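# Lift clothes rail off wall hooks onto counter

## Task

Unhook the clothes rail from both wall hooks and set it lying flat on the counter. Its long axis must be within 30° of parallel to the wall, its midpoint must sit between the two hooks and 18 to 28 cm from the wall, and the gripper must have released it and moved away. The task is not done if the gripper is still holding the rail at the end, or if the rail only stays in place because the robot supports it.

## Robot and tools

Robot: a single 7-joint arm with a parallel two-finger gripper, seen by two head cameras, cam_head_left and cam_head_right (each 896x504). Joints from base outward: waist, shoulder, upper arm roll, elbow, forearm roll, wrist pitch, wrist roll.

Frames. The scene frame has its origin on the tabletop directly under the arm base, +z up, +y to the left when facing along +x. Results report the gripper position in metres and its orientation as a quaternion (w,x,y,z) in this frame, plus linear (m/s) and angular (rad/s) velocities. The base may be tilted, and the printed hand position gets less accurate at long reach. The gripper's own frame: +z runs along the fingers, the fingers open and close along its y axis. The reported position is the point between the pads when closed, roughly 2 cm short of the fingertips; closing pushes the tips about 10 mm further along +z.

Row format (used by both motion tools): 7 numbers, each in [-1, 1], in the order dx, dy, dz, rx, ry, rz, opening. The first six are an offset, expressed in the gripper's own axes, from the gripper's measured pose at the start of the action, not an absolute pose. Scale: 1.0 equals 0.6 m for dx/dy/dz and 180 degrees for rotation; rx, ry, rz form a single rotation vector. Opening is absolute: +1 fully open (0.084 m), -1 closed.

execute_actions(actions): a list of actions run one after another. Each action is a table of 1 to 15 rows; every row lasts one control step (1/30 s), and if fewer than 15 rows are given the last one repeats to fill 15 steps. All rows in an action are offsets from that action's start pose, not from the preceding row. For a call's first action, the start is the last pose reported in this scene. An empty list just returns state and images. Results also list the hand position at some steps; HELD marks steps where the command was partly held back.

move(target, speed, blocking): drives the gripper along a straight path toward one row (same 7-number layout, offset measured from the last reported pose in this scene). speed is the path's top speed in m/s, 0.002 to 0.5, default 0.25; rotation is capped at twice that in rad/s. The path takes 0.5 to 10 s and is cut off at 10 s. It does not avoid obstacles, the real hand can lag, drift or exceed the speed (notably with the arm nearly straight), and faster motion or a target set deep beyond a contact makes impacts harder. The opening is applied when the move begins. The result adds a "move:" line: done means resting near target; other endings include off_target, moving, held (last step blocked by a check) or fault, plus the distance to target. limits=paced means the commanded pose got clipped; limits=held means some steps were blocked, after which the arm may jump faster than speed. blocking=false returns after 0.5 s while motion continues; until a result shows the move finished, other motion commands are refused, so use wait or stop first.

wait(seconds): 0 to 10 s; the arm keeps its last command, and a running move continues (returns early when it ends). stop(): brakes a running move; the arm needs space to slow, more at speed, and the fingers keep moving. zoom_image(camera, region): enlarged crop of the latest image from cam_head_left or cam_head_right; region is [x0, y0, x1, y1] pixels from the top-left, no larger than 504 by 504. finished_scene(scene): pass the current scene's number to end it for good; the rail must already be resting correctly and released.

Motion control: each step the commanded pose is limited to within 70 mm and 16 degrees of the measured pose, then damped inverse kinematics tracks it, favouring position over orientation. Large offsets may need several actions; after an action the arm goes at most one clipped step further, so send the remainder next. Joints move at most 3.14 rad/s. The elbow cannot straighten completely. "Hand target" shows the pose currently being driven toward; a "pose unreachable" line means the clearance check (which treats any mount under the base as arm) altered or blocked the command.

Gripping: grip_measured is the actual finger opening on the command scale. To keep hold, command an opening clearly lower than grip_measured; a larger gap squeezes harder (about 24 N per pad for objects up to ~6 cm). Fast closing can overshoot force. Resending grip_measured still grips lightly; wide parts may slip. Expect occasional tugs on the held rail.

Limits and faults: joint torque limits (N m) are waist 45.5, shoulder 45.5, upper arm roll 27.3, elbow 27.3, forearm roll 27.3, wrist pitch 18.2, wrist roll 18.2, including the held load. Reaching one triggers a TORQUE FAULT: the joint backs off, the arm holds for 10 s and the rest of the call is dropped. Torque readings are offset, scaled and noisy. Holding loads heats motors: MOTOR HOT appears at 65 °C, and at 80 °C an OVER-TEMPERATURE FAULT brakes the arm until it cools. The arm holds its last command while you think.

Avoid: dropping or slamming the rail, hard pushes into the wall or counter, and knocking anything off the table. Lift the rail up off the hooks before pulling it away, lower it gently, open the fingers, then retract.

Each tool is called after "Emit:" as name(argument=value, ...), one argument or row to a line, values as JSON.

## Session

Emit:
execute_actions(
  actions=[],
)

Scene clock: 0.00 s.
end_effector_position=(+0.4216, -0.4447, +0.2998) grip_measured=+1.00 end_effector_quat_wxyz=(+0.745, +0.321, +0.564, -0.155) end_effector_velocity=(+0.000, -0.000, +0.000) end_effector_angular_velocity=(-0.001, +0.001, -0.000)
Joint positions: [-1.935 -0.036  1.007  0.33  -3.08   2.093  1.117  0.084]
Joint velocities: [-0.    -0.001 -0.     0.     0.    -0.    -0.001 -0.   ]
Joint torques (N m, as the arm reports them, + toward a larger angle): no reading
Hand target: +0.422, -0.445, +0.300; +0.745, +0.321, +0.564, -0.155

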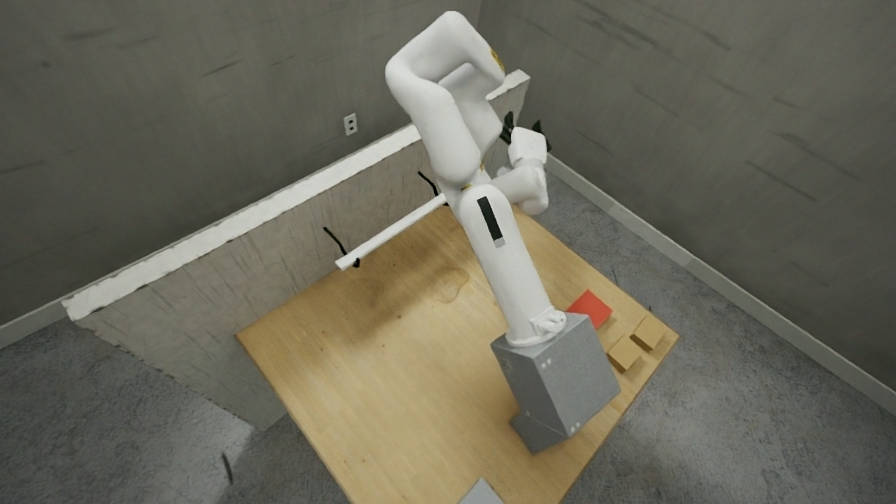

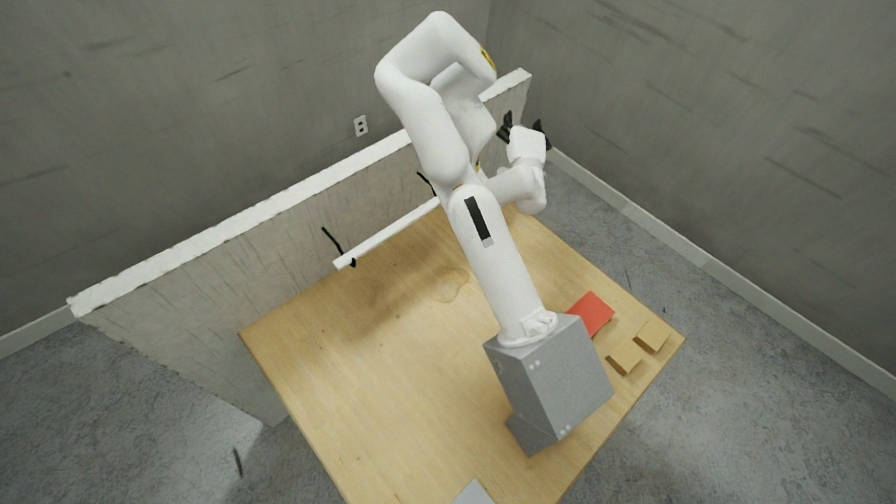

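Emit:
zoom_image(
  camera="cam_head_left",
  region=[300, 140, 480, 290],
)

Emit:
zoom_image(
  camera="cam_head_right",
  region=[300, 140, 480, 290],
)

Emit:
zoom_image(
  camera="cam_head_left",
  region=[440, 60, 620, 240],
)

Region (300, 140, 480, 290) of cam_head_left's 896x504 image, scaled by 2.800, with more detail than that image has.

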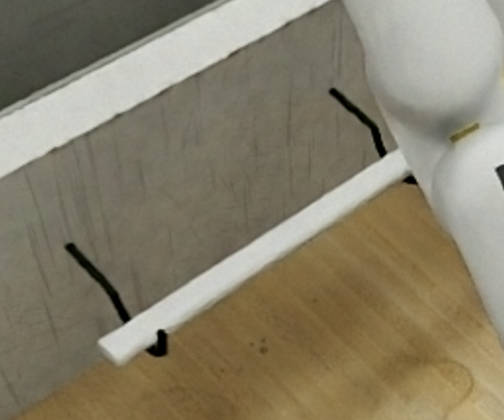

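Region (300, 140, 480, 290) of cam_head_right's 896x504 image, scaled by 2.800, with more detail than that image has.

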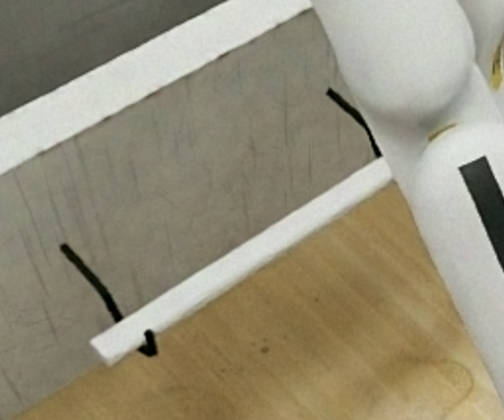

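Region (440, 60, 620, 240) of cam_head_left's 896x504 image, scaled by 2.800, with more detail than that image has.

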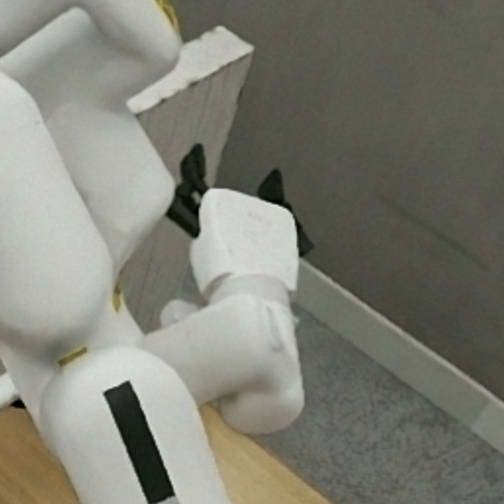

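Emit:
zoom_image(
  camera="cam_head_left",
  region=[480, 180, 720, 504],
)

Emit:
zoom_image(
  camera="cam_head_left",
  region=[40, 240, 380, 504],
)

Region (480, 180, 720, 504) of cam_head_left's 896x504 image, scaled by 1.556, with more detail than that image has; it fills the left 373 columns of this view, and the rest is white.

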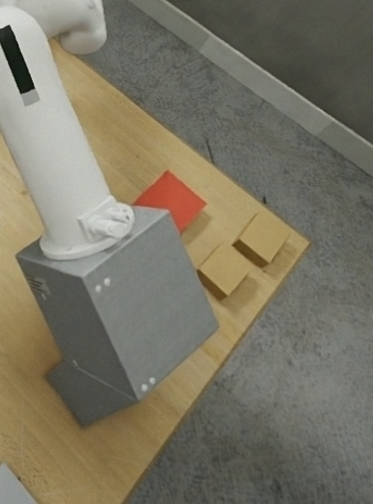

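Region (40, 240, 380, 504) of cam_head_left's 896x504 image, scaled by 1.482, with more detail than that image has; it fills the top 391 rows of this view, and the rest is white.

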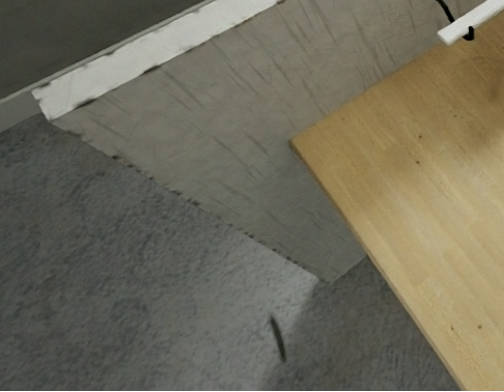

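Emit:
move(
  target=[0.0657, 0.5287, -0.5187, 0.3046, 0.4646, 0.1253, 1],
  speed=0.3,
)

Scene clock: 7.63 s.
end_effector_position=(+0.4180, -0.3986, +0.3041) grip_measured=+1.00 end_effector_quat_wxyz=(+0.702, +0.358, +0.601, -0.132) end_effector_velocity=(-0.000, -0.000, +0.000) end_effector_angular_velocity=(-0.000, -0.000, +0.000)
Joint positions: [-1.796 -0.435  0.957  0.15  -2.921  1.901  1.402  0.084]
Joint velocities: [ 0.001  0.    -0.002 -0.    -0.001  0.    -0.     0.   ]
Joint torques (N m, as the arm reports them, + toward a larger angle): [-3.91  0.36 -8.06 -3.29  2.08  1.99 -0.17]
Hand target: +0.418, -0.399, +0.304; +0.702, +0.358, +0.601, -0.132
Off the commanded pose: 0.400 m, 95 deg; position and orientation clipped at the last step of the last action.
move: held; limits=paced,held; held on 85 of 100 steps, including the last
pose unreachable: on one or more control steps of this call, first in action 0 (counted from 0), an arm could not follow its commanded pose, so it was not sent that pose on those steps. On the call's last step it was still not sent that pose. It may still have moved: this result reports where it is.
cause: the commanded pose would bring two parts of the arm too close to each other (joints 3 (upper arm roll) to 5 (forearm roll) lie between them).

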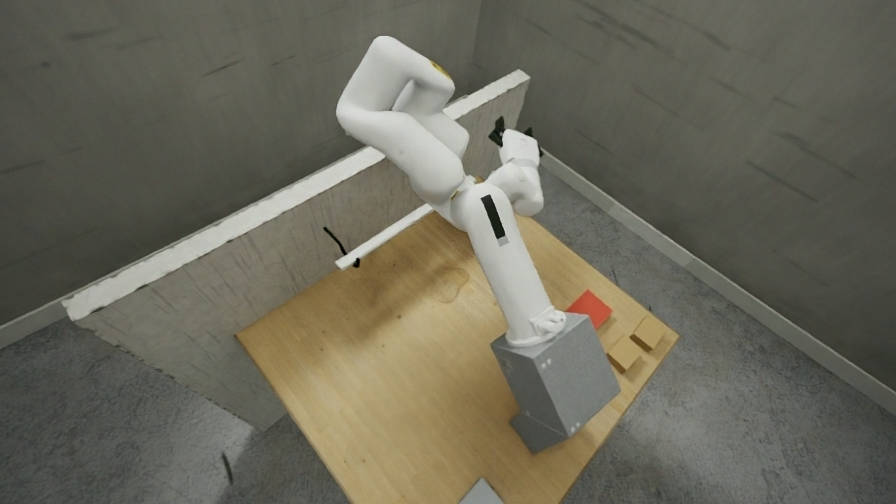

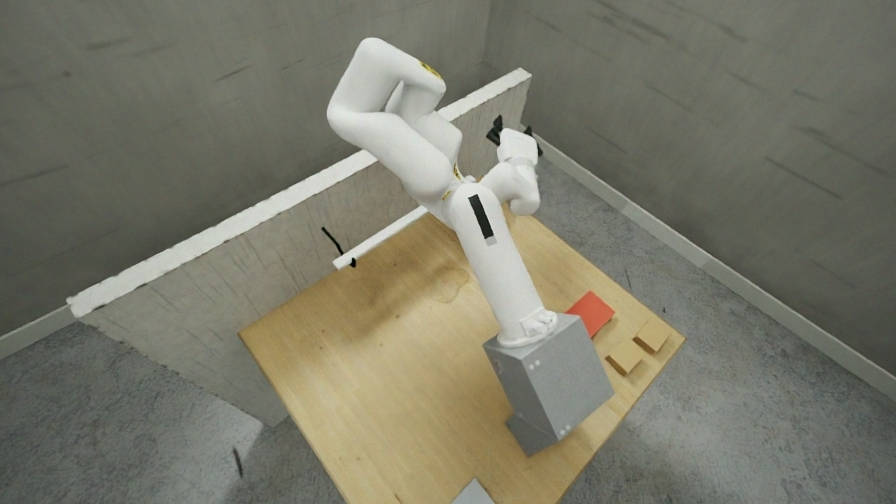

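Emit:
move(
  target=[0.031, -0.061, -0.004, 0.288, 0.4216, 0.123, 1],
  speed=0.35,
)

Scene clock: 10.80 s.
end_effector_position=(+0.3981, -0.4179, +0.2729) grip_measured=+1.00 end_effector_quat_wxyz=(-0.001, +0.708, +0.706, +0.001) end_effector_velocity=(+0.000, -0.000, +0.000) end_effector_angular_velocity=(+0.003, +0.005, +0.002)
Joint positions: [-2.208 -0.504  0.664  0.907 -5.024  1.564  2.719  0.084]
Joint velocities: [-0.001  0.003  0.003  0.006 -0.006 -0.     0.002 -0.   ]
Joint torques (N m, as the arm reports them, + toward a larger angle): [ -6.98  10.07 -13.78   5.76   0.33  -1.32  -0.41]
Hand target: +0.398, -0.418, +0.273; -0.001, +0.708, +0.707, +0.001
Off the commanded pose: 0.001 m, 0 deg.
move: done

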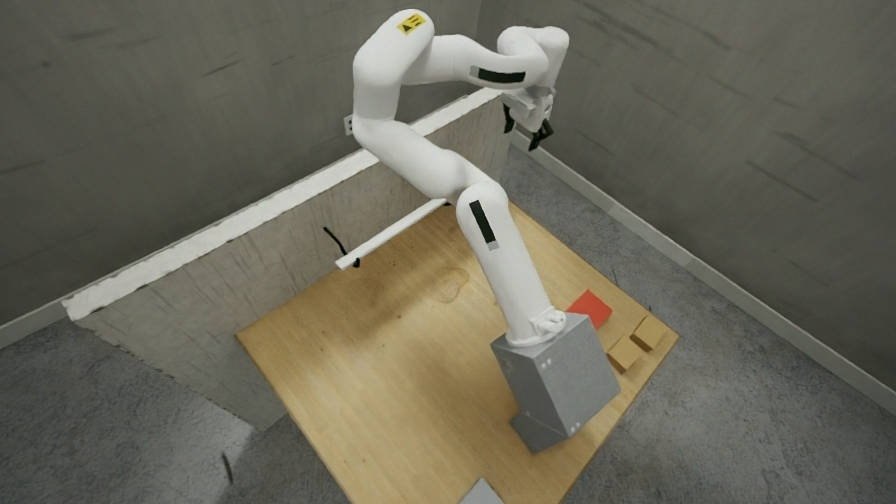

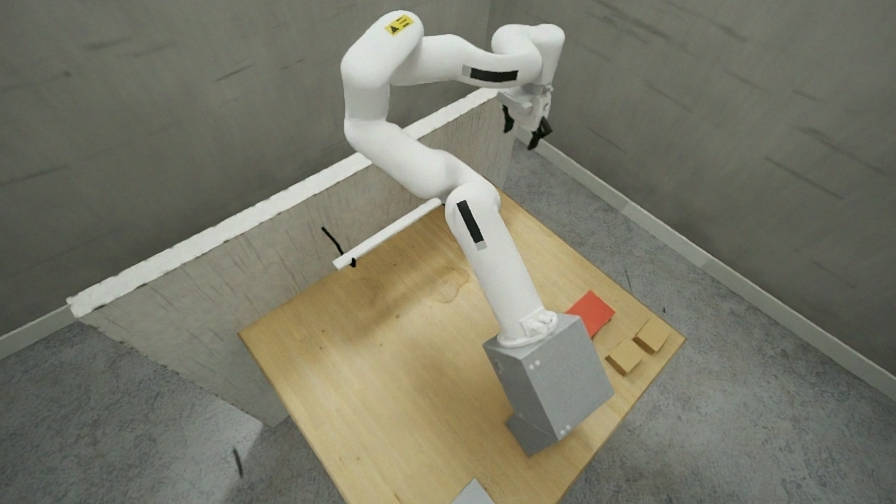

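Emit:
move(
  target=[0.36, 0.0, -0.03, 0, 0, 0, 1],
  speed=0.25,
)

Scene clock: 12.43 s.
end_effector_position=(+0.3982, -0.2020, +0.2911) grip_measured=+1.00 end_effector_quat_wxyz=(-0.001, +0.708, +0.706, +0.001) end_effector_velocity=(+0.000, +0.002, +0.001) end_effector_angular_velocity=(+0.000, -0.002, -0.000)
Joint positions: [-1.989 -1.328  0.201  0.385 -5.117  1.969  2.897  0.084]
Joint velocities: [ 0.001 -0.005 -0.006 -0.002 -0.002  0.005  0.003  0.   ]
Joint torques (N m, as the arm reports them, + toward a larger angle): [ 2.1  11.57 -8.29  5.12  0.47 -1.51 -0.13]
Hand target: +0.398, -0.202, +0.291; -0.001, +0.708, +0.707, +0.001
Off the commanded pose: 0.000 m, 0 deg.
move: done

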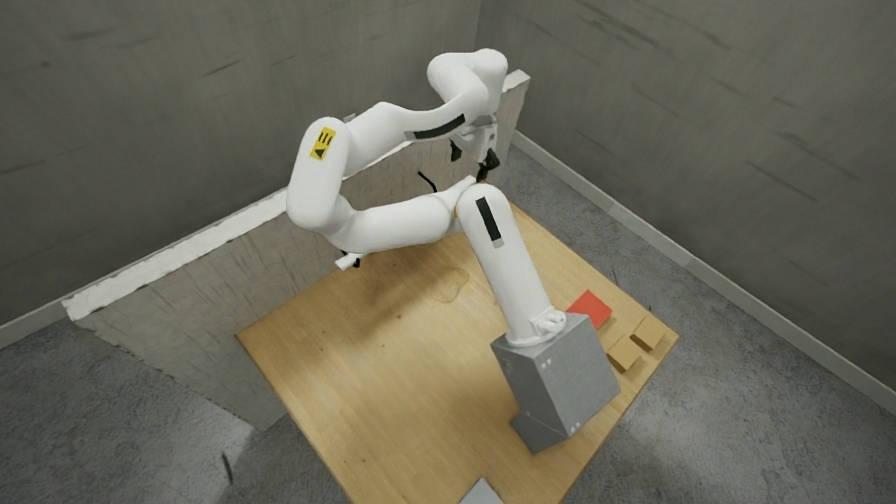

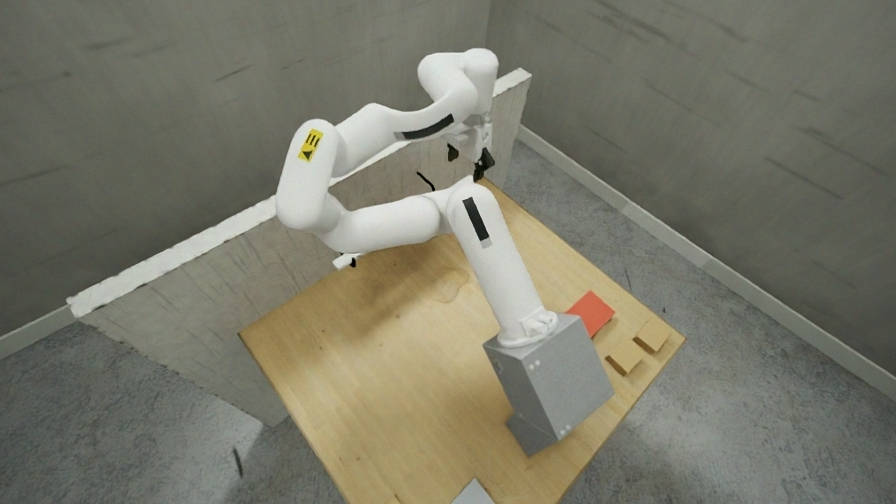

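Emit:
move(
  target=[-0.33, -0.163, 0.35, 0, 0, 0, 1],
  speed=0.25,
)

Scene clock: 15.03 s.
end_effector_position=(+0.2995, -0.3997, +0.0808) grip_measured=+1.00 end_effector_quat_wxyz=(-0.001, +0.708, +0.706, +0.001) end_effector_velocity=(+0.001, +0.001, -0.002) end_effector_angular_velocity=(+0.008, -0.003, +0.002)
Joint positions: [-2.622 -0.388  1.522  0.744 -4.631  1.153  2.39   0.084]
Joint velocities: [-0.014 -0.001  0.015  0.005 -0.001  0.006 -0.001  0.   ]
Joint torques (N m, as the arm reports them, + toward a larger angle): [ -8.46  14.9  -12.64  -0.03   0.58  -1.42  -0.18]
Hand target: +0.300, -0.400, +0.081; -0.001, +0.708, +0.706, +0.001
Off the commanded pose: 0.001 m, 0 deg.
move: done

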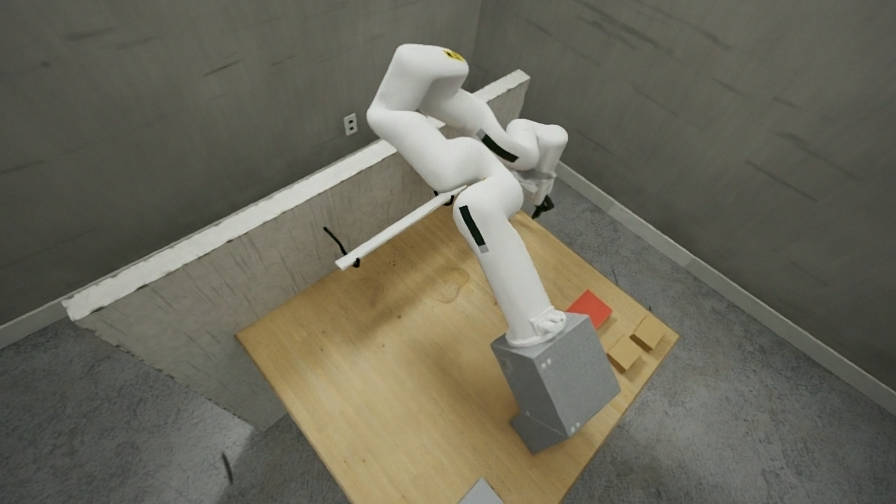

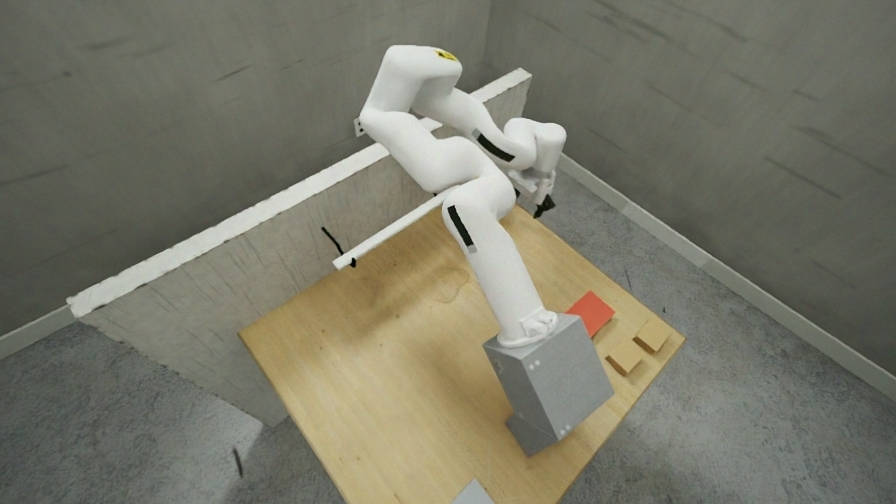

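Emit:
move(
  target=[0.4, 0.02, 0.06, 0, 0, 0, 1],
  speed=0.2,
)

Scene clock: 16.63 s.
end_effector_position=(+0.3076, -0.2348, +0.0545) grip_measured=+1.00 end_effector_quat_wxyz=(-0.003, +0.707, +0.707, +0.009) end_effector_velocity=(-0.000, +0.001, -0.000) end_effector_angular_velocity=(+0.001, +0.002, +0.003)
Joint positions: [-1.813 -0.796  1.153  0.307 -4.274  1.212  2.503  0.084]
Joint velocities: [ 0.003 -0.001  0.001 -0.001  0.    -0.001 -0.002  0.   ]
Joint torques (N m, as the arm reports them, + toward a larger angle): [-1.23  4.39 -8.23 -6.96  0.27 -1.53 -0.22]
Hand target: +0.308, -0.235, +0.054; -0.003, +0.707, +0.707, +0.009
Off the commanded pose: 0.076 m, 1 deg; position clipped at the last step of the last action.
move: held; limits=paced,held; held on 15 of 45 steps, including the last
pose unreachable: on one or more control steps of this call, first in action 0 (counted from 0), an arm could not follow its commanded pose, so it was not sent that pose on those steps. On the call's last step it was still not sent that pose. It may still have moved: this result reports where it is.
cause: the commanded pose would bring two parts of the arm too close to each other (joints 3 (upper arm roll) to 5 (forearm roll) lie between them).

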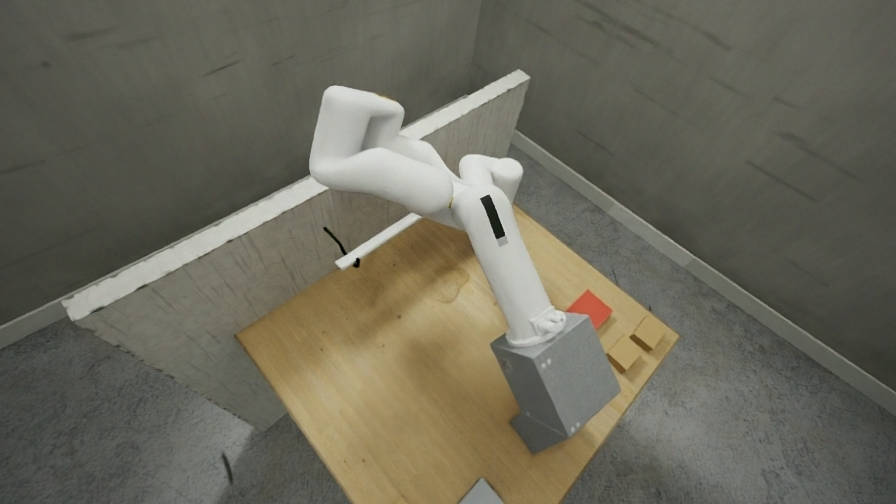

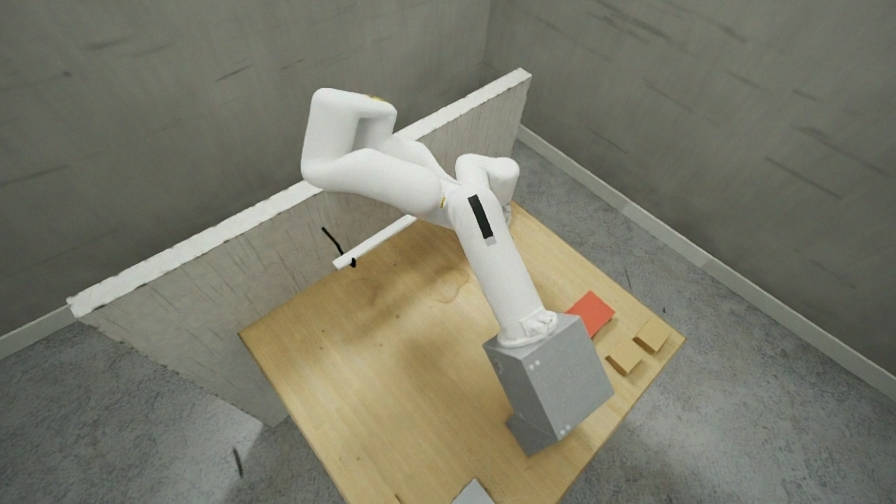

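Emit:
move(
  target=[-0.289, -0.118, -0.254, 0.0765, -0.331, 0, 1],
  speed=0.3,
)

Scene clock: 22.20 s.
end_effector_position=(+0.3018, -0.2497, +0.0672) grip_measured=+1.00 end_effector_quat_wxyz=(+0.021, +0.707, +0.707, -0.029) end_effector_velocity=(+0.000, -0.000, +0.000) end_effector_angular_velocity=(-0.001, -0.001, -0.000)
Joint positions: [-1.784 -0.852  1.132  0.277 -4.236  1.162  2.519  0.084]
Joint velocities: [-0.001 -0.001 -0.001  0.    -0.     0.001  0.001 -0.   ]
Joint torques (N m, as the arm reports them, + toward a larger angle): [-0.74  3.83 -7.87 -7.53  0.46 -1.9  -0.26]
Hand target: +0.302, -0.250, +0.067; +0.021, +0.707, +0.707, -0.029
Off the commanded pose: 0.221 m, 56 deg; position and orientation clipped at the last step of the last action.
move: held; limits=paced,held; held on 54 of 63 steps, including the last
pose unreachable: on one or more control steps of this call, first in action 0 (counted from 0), an arm could not follow its commanded pose, so it was not sent that pose on those steps. On the call's last step it was still not sent that pose. It may still have moved: this result reports where it is.
cause: the commanded pose would bring two parts of the arm too close to each other (joints 3 (upper arm roll) to 5 (forearm roll) lie between them).

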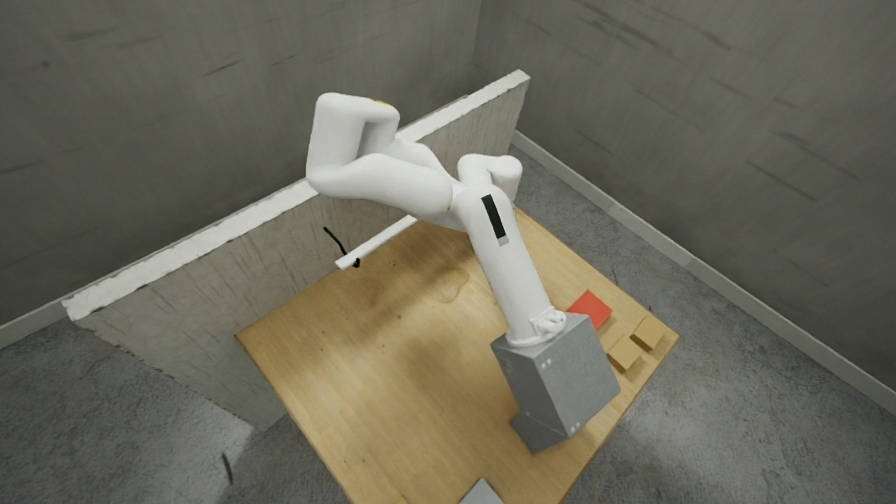

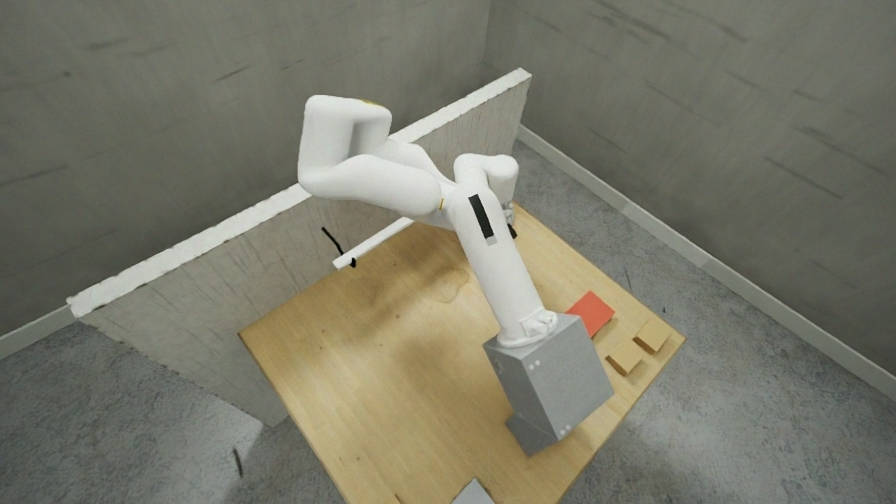

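Emit:
move(
  target=[-0.447, -0.106, -0.176, 0.070, -0.304, 0, 1],
  speed=0.3,
)

Scene clock: 33.57 s.
end_effector_position=(+0.2309, -0.3948, +0.1616) grip_measured=+1.00 end_effector_quat_wxyz=(+0.168, +0.684, +0.646, -0.293) end_effector_velocity=(+0.000, +0.000, -0.000) end_effector_angular_velocity=(+0.001, -0.001, -0.001)
Joint positions: [-2.095 -0.955  1.293  0.316 -3.914  0.829  2.39   0.084]
Joint velocities: [ 0.001 -0.     0.001  0.    -0.    -0.     0.002  0.   ]
Joint torques (N m, as the arm reports them, + toward a larger angle): [-2.62  7.4  -8.79 -9.9   0.24 -2.6  -0.29]
Hand target: +0.231, -0.395, +0.162; +0.168, +0.684, +0.646, -0.293
Off the commanded pose: 0.119 m, 21 deg.
TORQUE FAULT: the external load on joint 4 (elbow) reached its load limit, and the arm stopped for 10 seconds. That time counts as 20 of the actions that you can send in this scene. The arm's remaining commands of this call were not run. Joint 4 (elbow) moved back by up to 3 degrees. The gripper holds there, with its grip as last carried out, and the arm accepts commands again: back off and push less far. The arm stops again, at the same cost, whenever a joint's load reaches its limit.
move: fault

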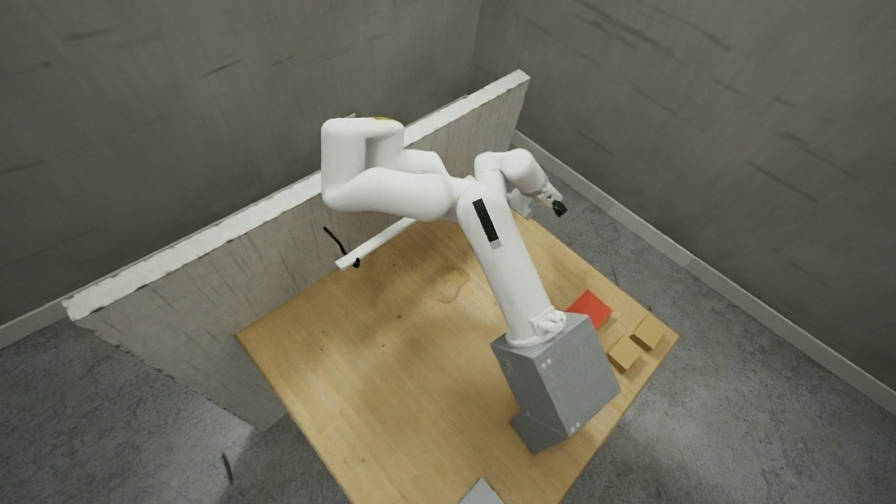

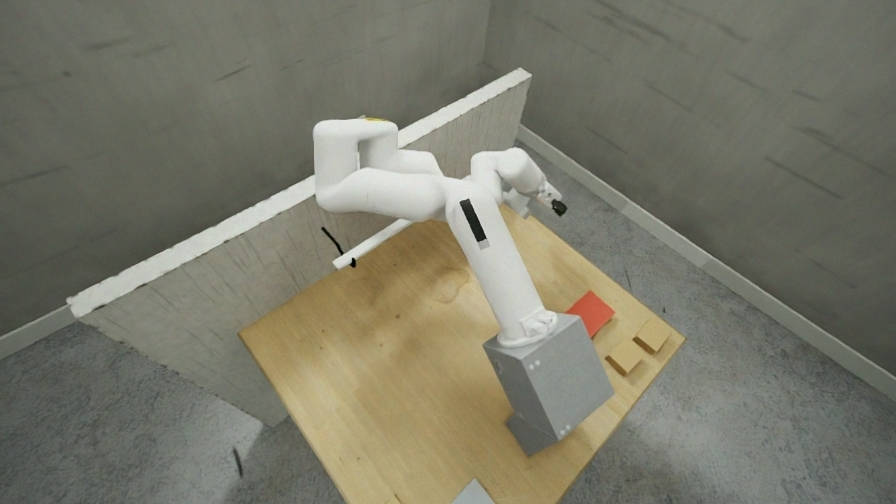

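Emit:
move(
  target=[-0.03, 0.0, -0.02, 0, 0, 0.45, 1],
  speed=0.35,
)

Scene clock: 37.23 s.
end_effector_position=(+0.2335, -0.4019, +0.1823) grip_measured=+1.00 end_effector_quat_wxyz=(+0.319, +0.940, +0.047, -0.114) end_effector_velocity=(+0.000, +0.000, -0.000) end_effector_angular_velocity=(+0.000, -0.003, -0.005)
Joint positions: [-1.848 -0.583  0.943  0.365 -3.966  0.561  3.491  0.084]
Joint velocities: [ 0.001  0.    -0.001  0.    -0.003 -0.001  0.007 -0.   ]
Joint torques (N m, as the arm reports them, + toward a larger angle): [-3.59  1.92 -9.13 -2.33  0.26 -2.1  -0.23]
Hand target: +0.233, -0.402, +0.182; +0.319, +0.940, +0.047, -0.114
Off the commanded pose: 0.000 m, 0 deg.
move: done

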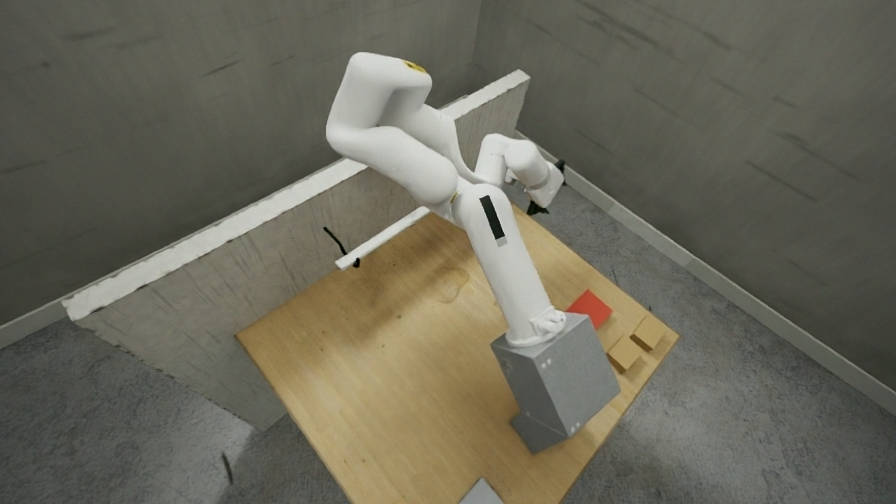

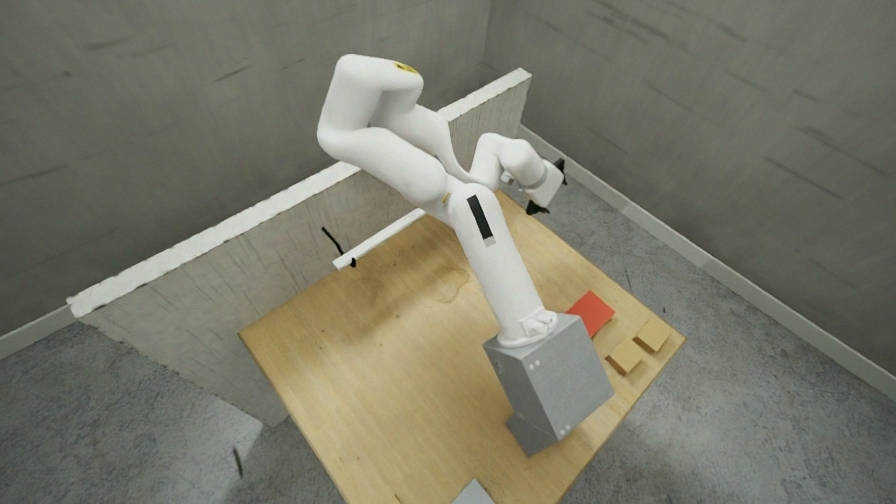

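Emit:
move(
  target=[-0.198, 0.108, -0.148, -0.0762, -0.2094, 0, 1],
  speed=0.3,
)

Scene clock: 39.53 s.
end_effector_position=(+0.1450, -0.4009, +0.3177) grip_measured=+1.00 end_effector_quat_wxyz=(+0.425, +0.809, -0.045, -0.404) end_effector_velocity=(-0.001, -0.000, +0.001) end_effector_angular_velocity=(-0.001, +0.003, -0.001)
Joint positions: [-1.904 -0.514  1.036  0.417 -4.197 -0.177  3.751  0.084]
Joint velocities: [-0.004  0.001  0.004  0.001 -0.    -0.002 -0.001  0.   ]
Joint torques (N m, as the arm reports them, + toward a larger angle): [-4.5   2.75 -9.11 -3.06 -0.28 -2.59 -0.16]
Hand target: +0.145, -0.401, +0.318; +0.425, +0.809, -0.045, -0.404
Off the commanded pose: 0.000 m, 0 deg.
move: done

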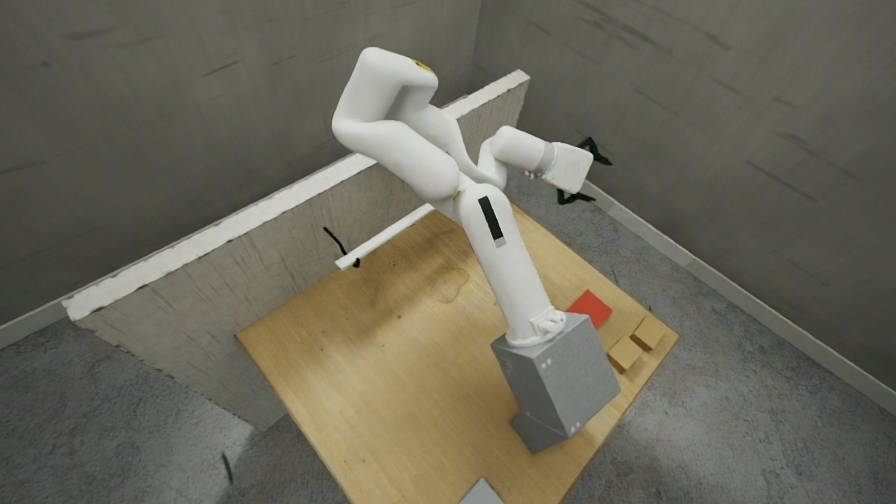

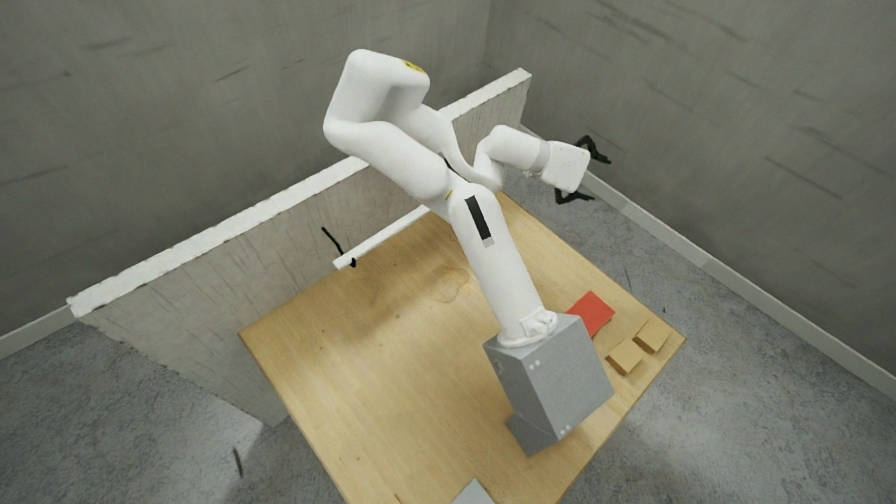

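Emit:
move(
  target=[0.173, -0.328, -0.151, 0.3196, 0.134, 0.101, 1],
  speed=0.3,
)

Scene clock: 42.67 s.
end_effector_position=(+0.2240, -0.2606, +0.1401) grip_measured=+1.00 end_effector_quat_wxyz=(+0.045, +0.958, -0.269, -0.094) end_effector_velocity=(-0.001, +0.001, -0.000) end_effector_angular_velocity=(+0.007, +0.000, -0.001)
Joint positions: [ 0.365 -0.824 -1.214  0.529 -3.712 -0.348  3.09   0.084]
Joint velocities: [ 0.007 -0.006 -0.008  0.002 -0.002 -0.005 -0.003  0.   ]
Joint torques (N m, as the arm reports them, + toward a larger angle): [-7.22 -5.39  0.    7.24  0.02 -1.62 -0.23]
Hand target: +0.224, -0.261, +0.140; +0.044, +0.958, -0.269, -0.094
Off the commanded pose: 0.001 m, 0 deg.
move: done

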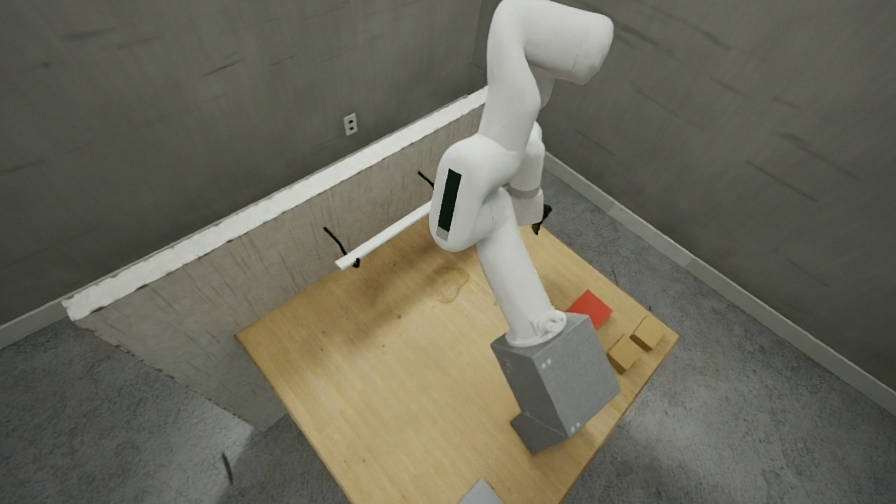

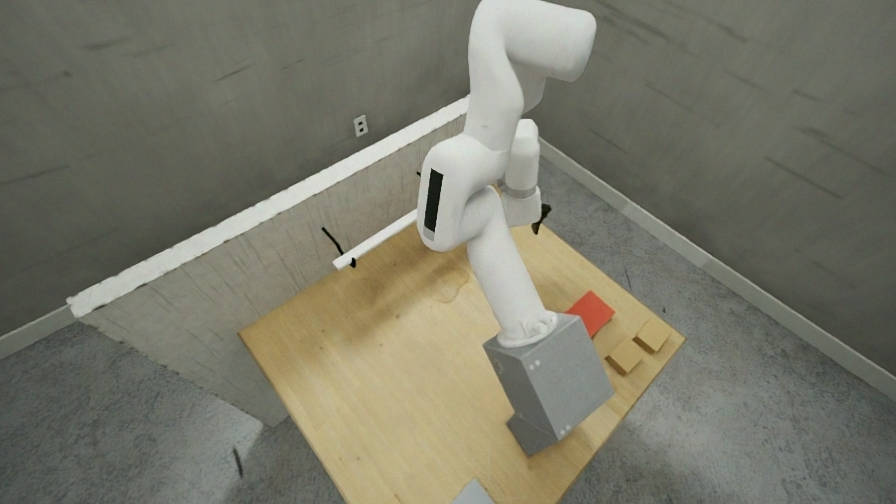

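Emit:
move(
  target=[0.116, -0.138, -0.294, 0.0186, 0.066, -0.284, 1],
  speed=0.3,
)

Scene clock: 45.17 s.
end_effector_position=(+0.3605, -0.2196, +0.2904) grip_measured=+1.00 end_effector_quat_wxyz=(-0.002, +0.985, +0.173, +0.000) end_effector_velocity=(+0.001, -0.000, +0.001) end_effector_angular_velocity=(-0.001, -0.001, +0.004)
Joint positions: [ 0.308 -1.363 -0.615  0.636 -3.664 -0.925  2.53   0.084]
Joint velocities: [ 0.    -0.001  0.003  0.003  0.001 -0.004 -0.003 -0.   ]
Joint torques (N m, as the arm reports them, + toward a larger angle): [-6.25 -5.11  5.13 13.92  0.42 -1.47 -0.24]
Hand target: +0.361, -0.220, +0.291; -0.002, +0.985, +0.173, +0.000
Off the commanded pose: 0.001 m, 0 deg.
move: done

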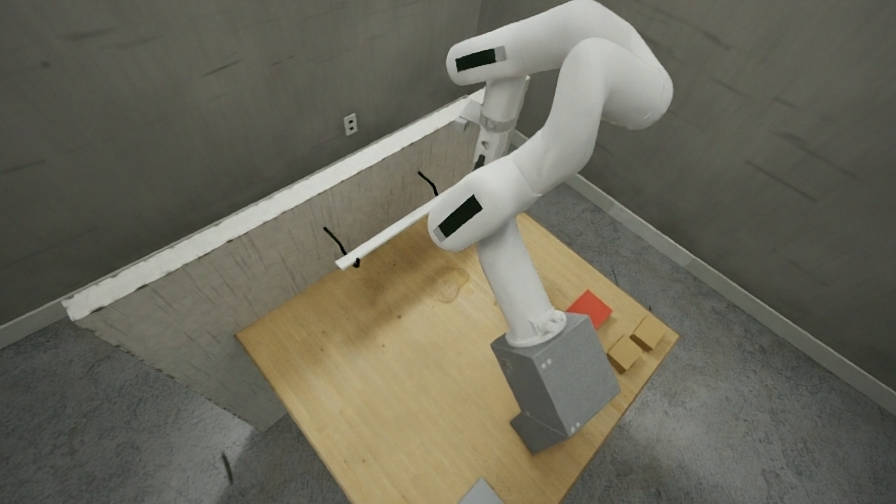

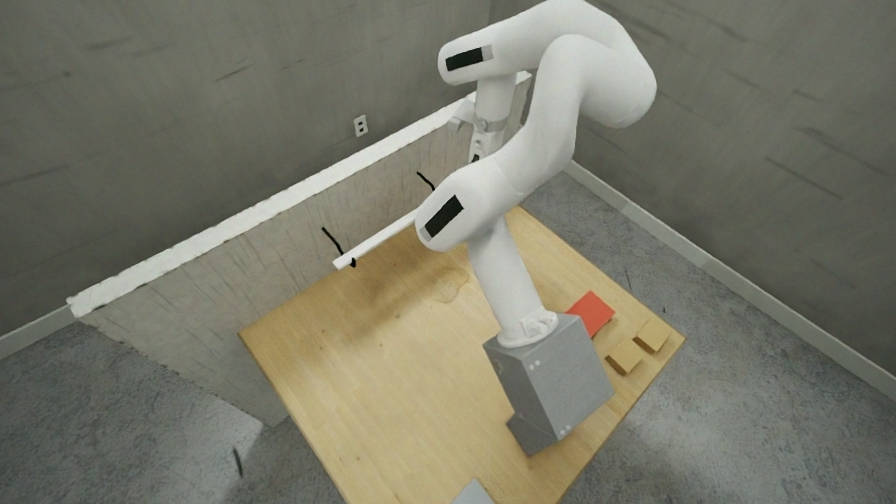

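Emit:
move(
  target=[0.219, -0.310, 0.05, 0, 0, -0.389, 1],
  speed=0.35,
)

Scene clock: 47.47 s.
end_effector_position=(+0.4195, +0.0011, +0.2609) grip_measured=+1.00 end_effector_quat_wxyz=(-0.003, +0.708, +0.706, +0.002) end_effector_velocity=(+0.000, +0.001, +0.000) end_effector_angular_velocity=(-0.000, -0.000, +0.005)
Joint positions: [ 0.513 -1.058  0.263  0.495 -3.602 -0.791  2.328  0.084]
Joint velocities: [-0.     0.002  0.004  0.001  0.001  0.    -0.001  0.   ]
Joint torques (N m, as the arm reports them, + toward a larger angle): [ -0.19 -12.42   3.9   13.25   0.14  -1.41  -0.11]
Hand target: +0.419, +0.001, +0.261; -0.003, +0.707, +0.707, +0.002
Off the commanded pose: 0.001 m, 0 deg.
move: done

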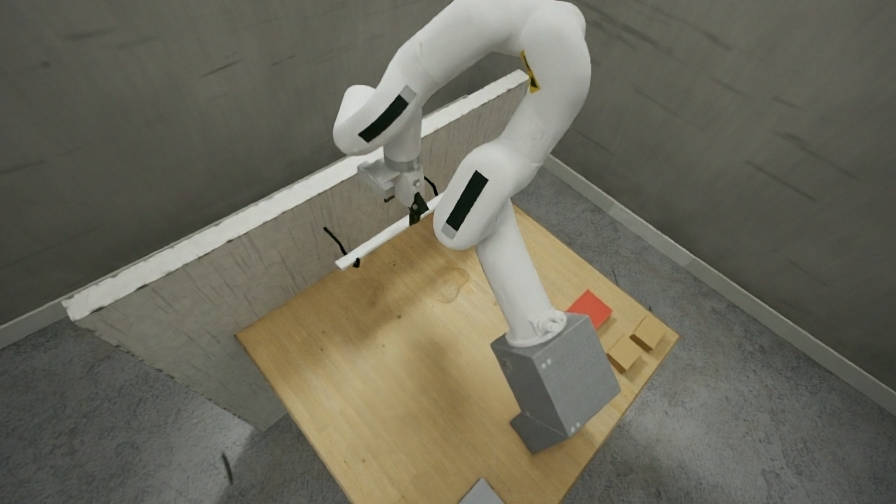

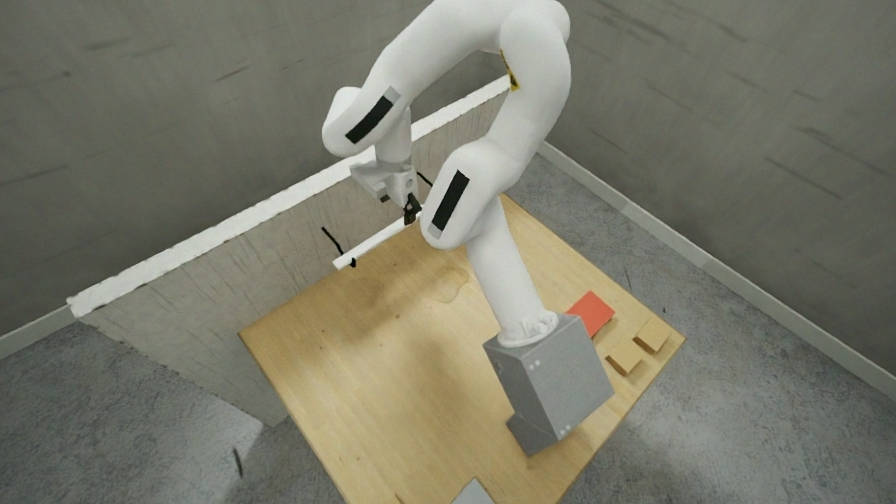

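Emit:
zoom_image(
  camera="cam_head_left",
  region=[320, 150, 470, 280],
)

Region (320, 150, 470, 280) of cam_head_left's 896x504 image, scaled by 3.360, with more detail than that image has; it fills the top 437 rows of this view, and the rest is white.

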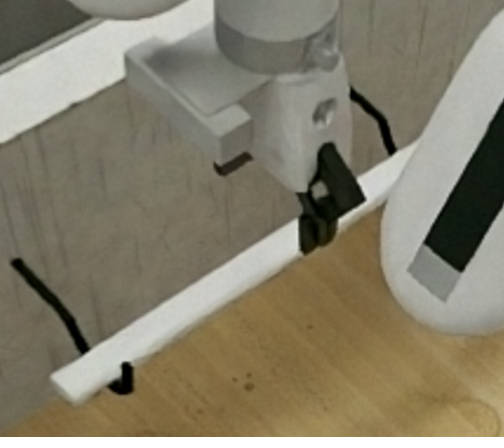

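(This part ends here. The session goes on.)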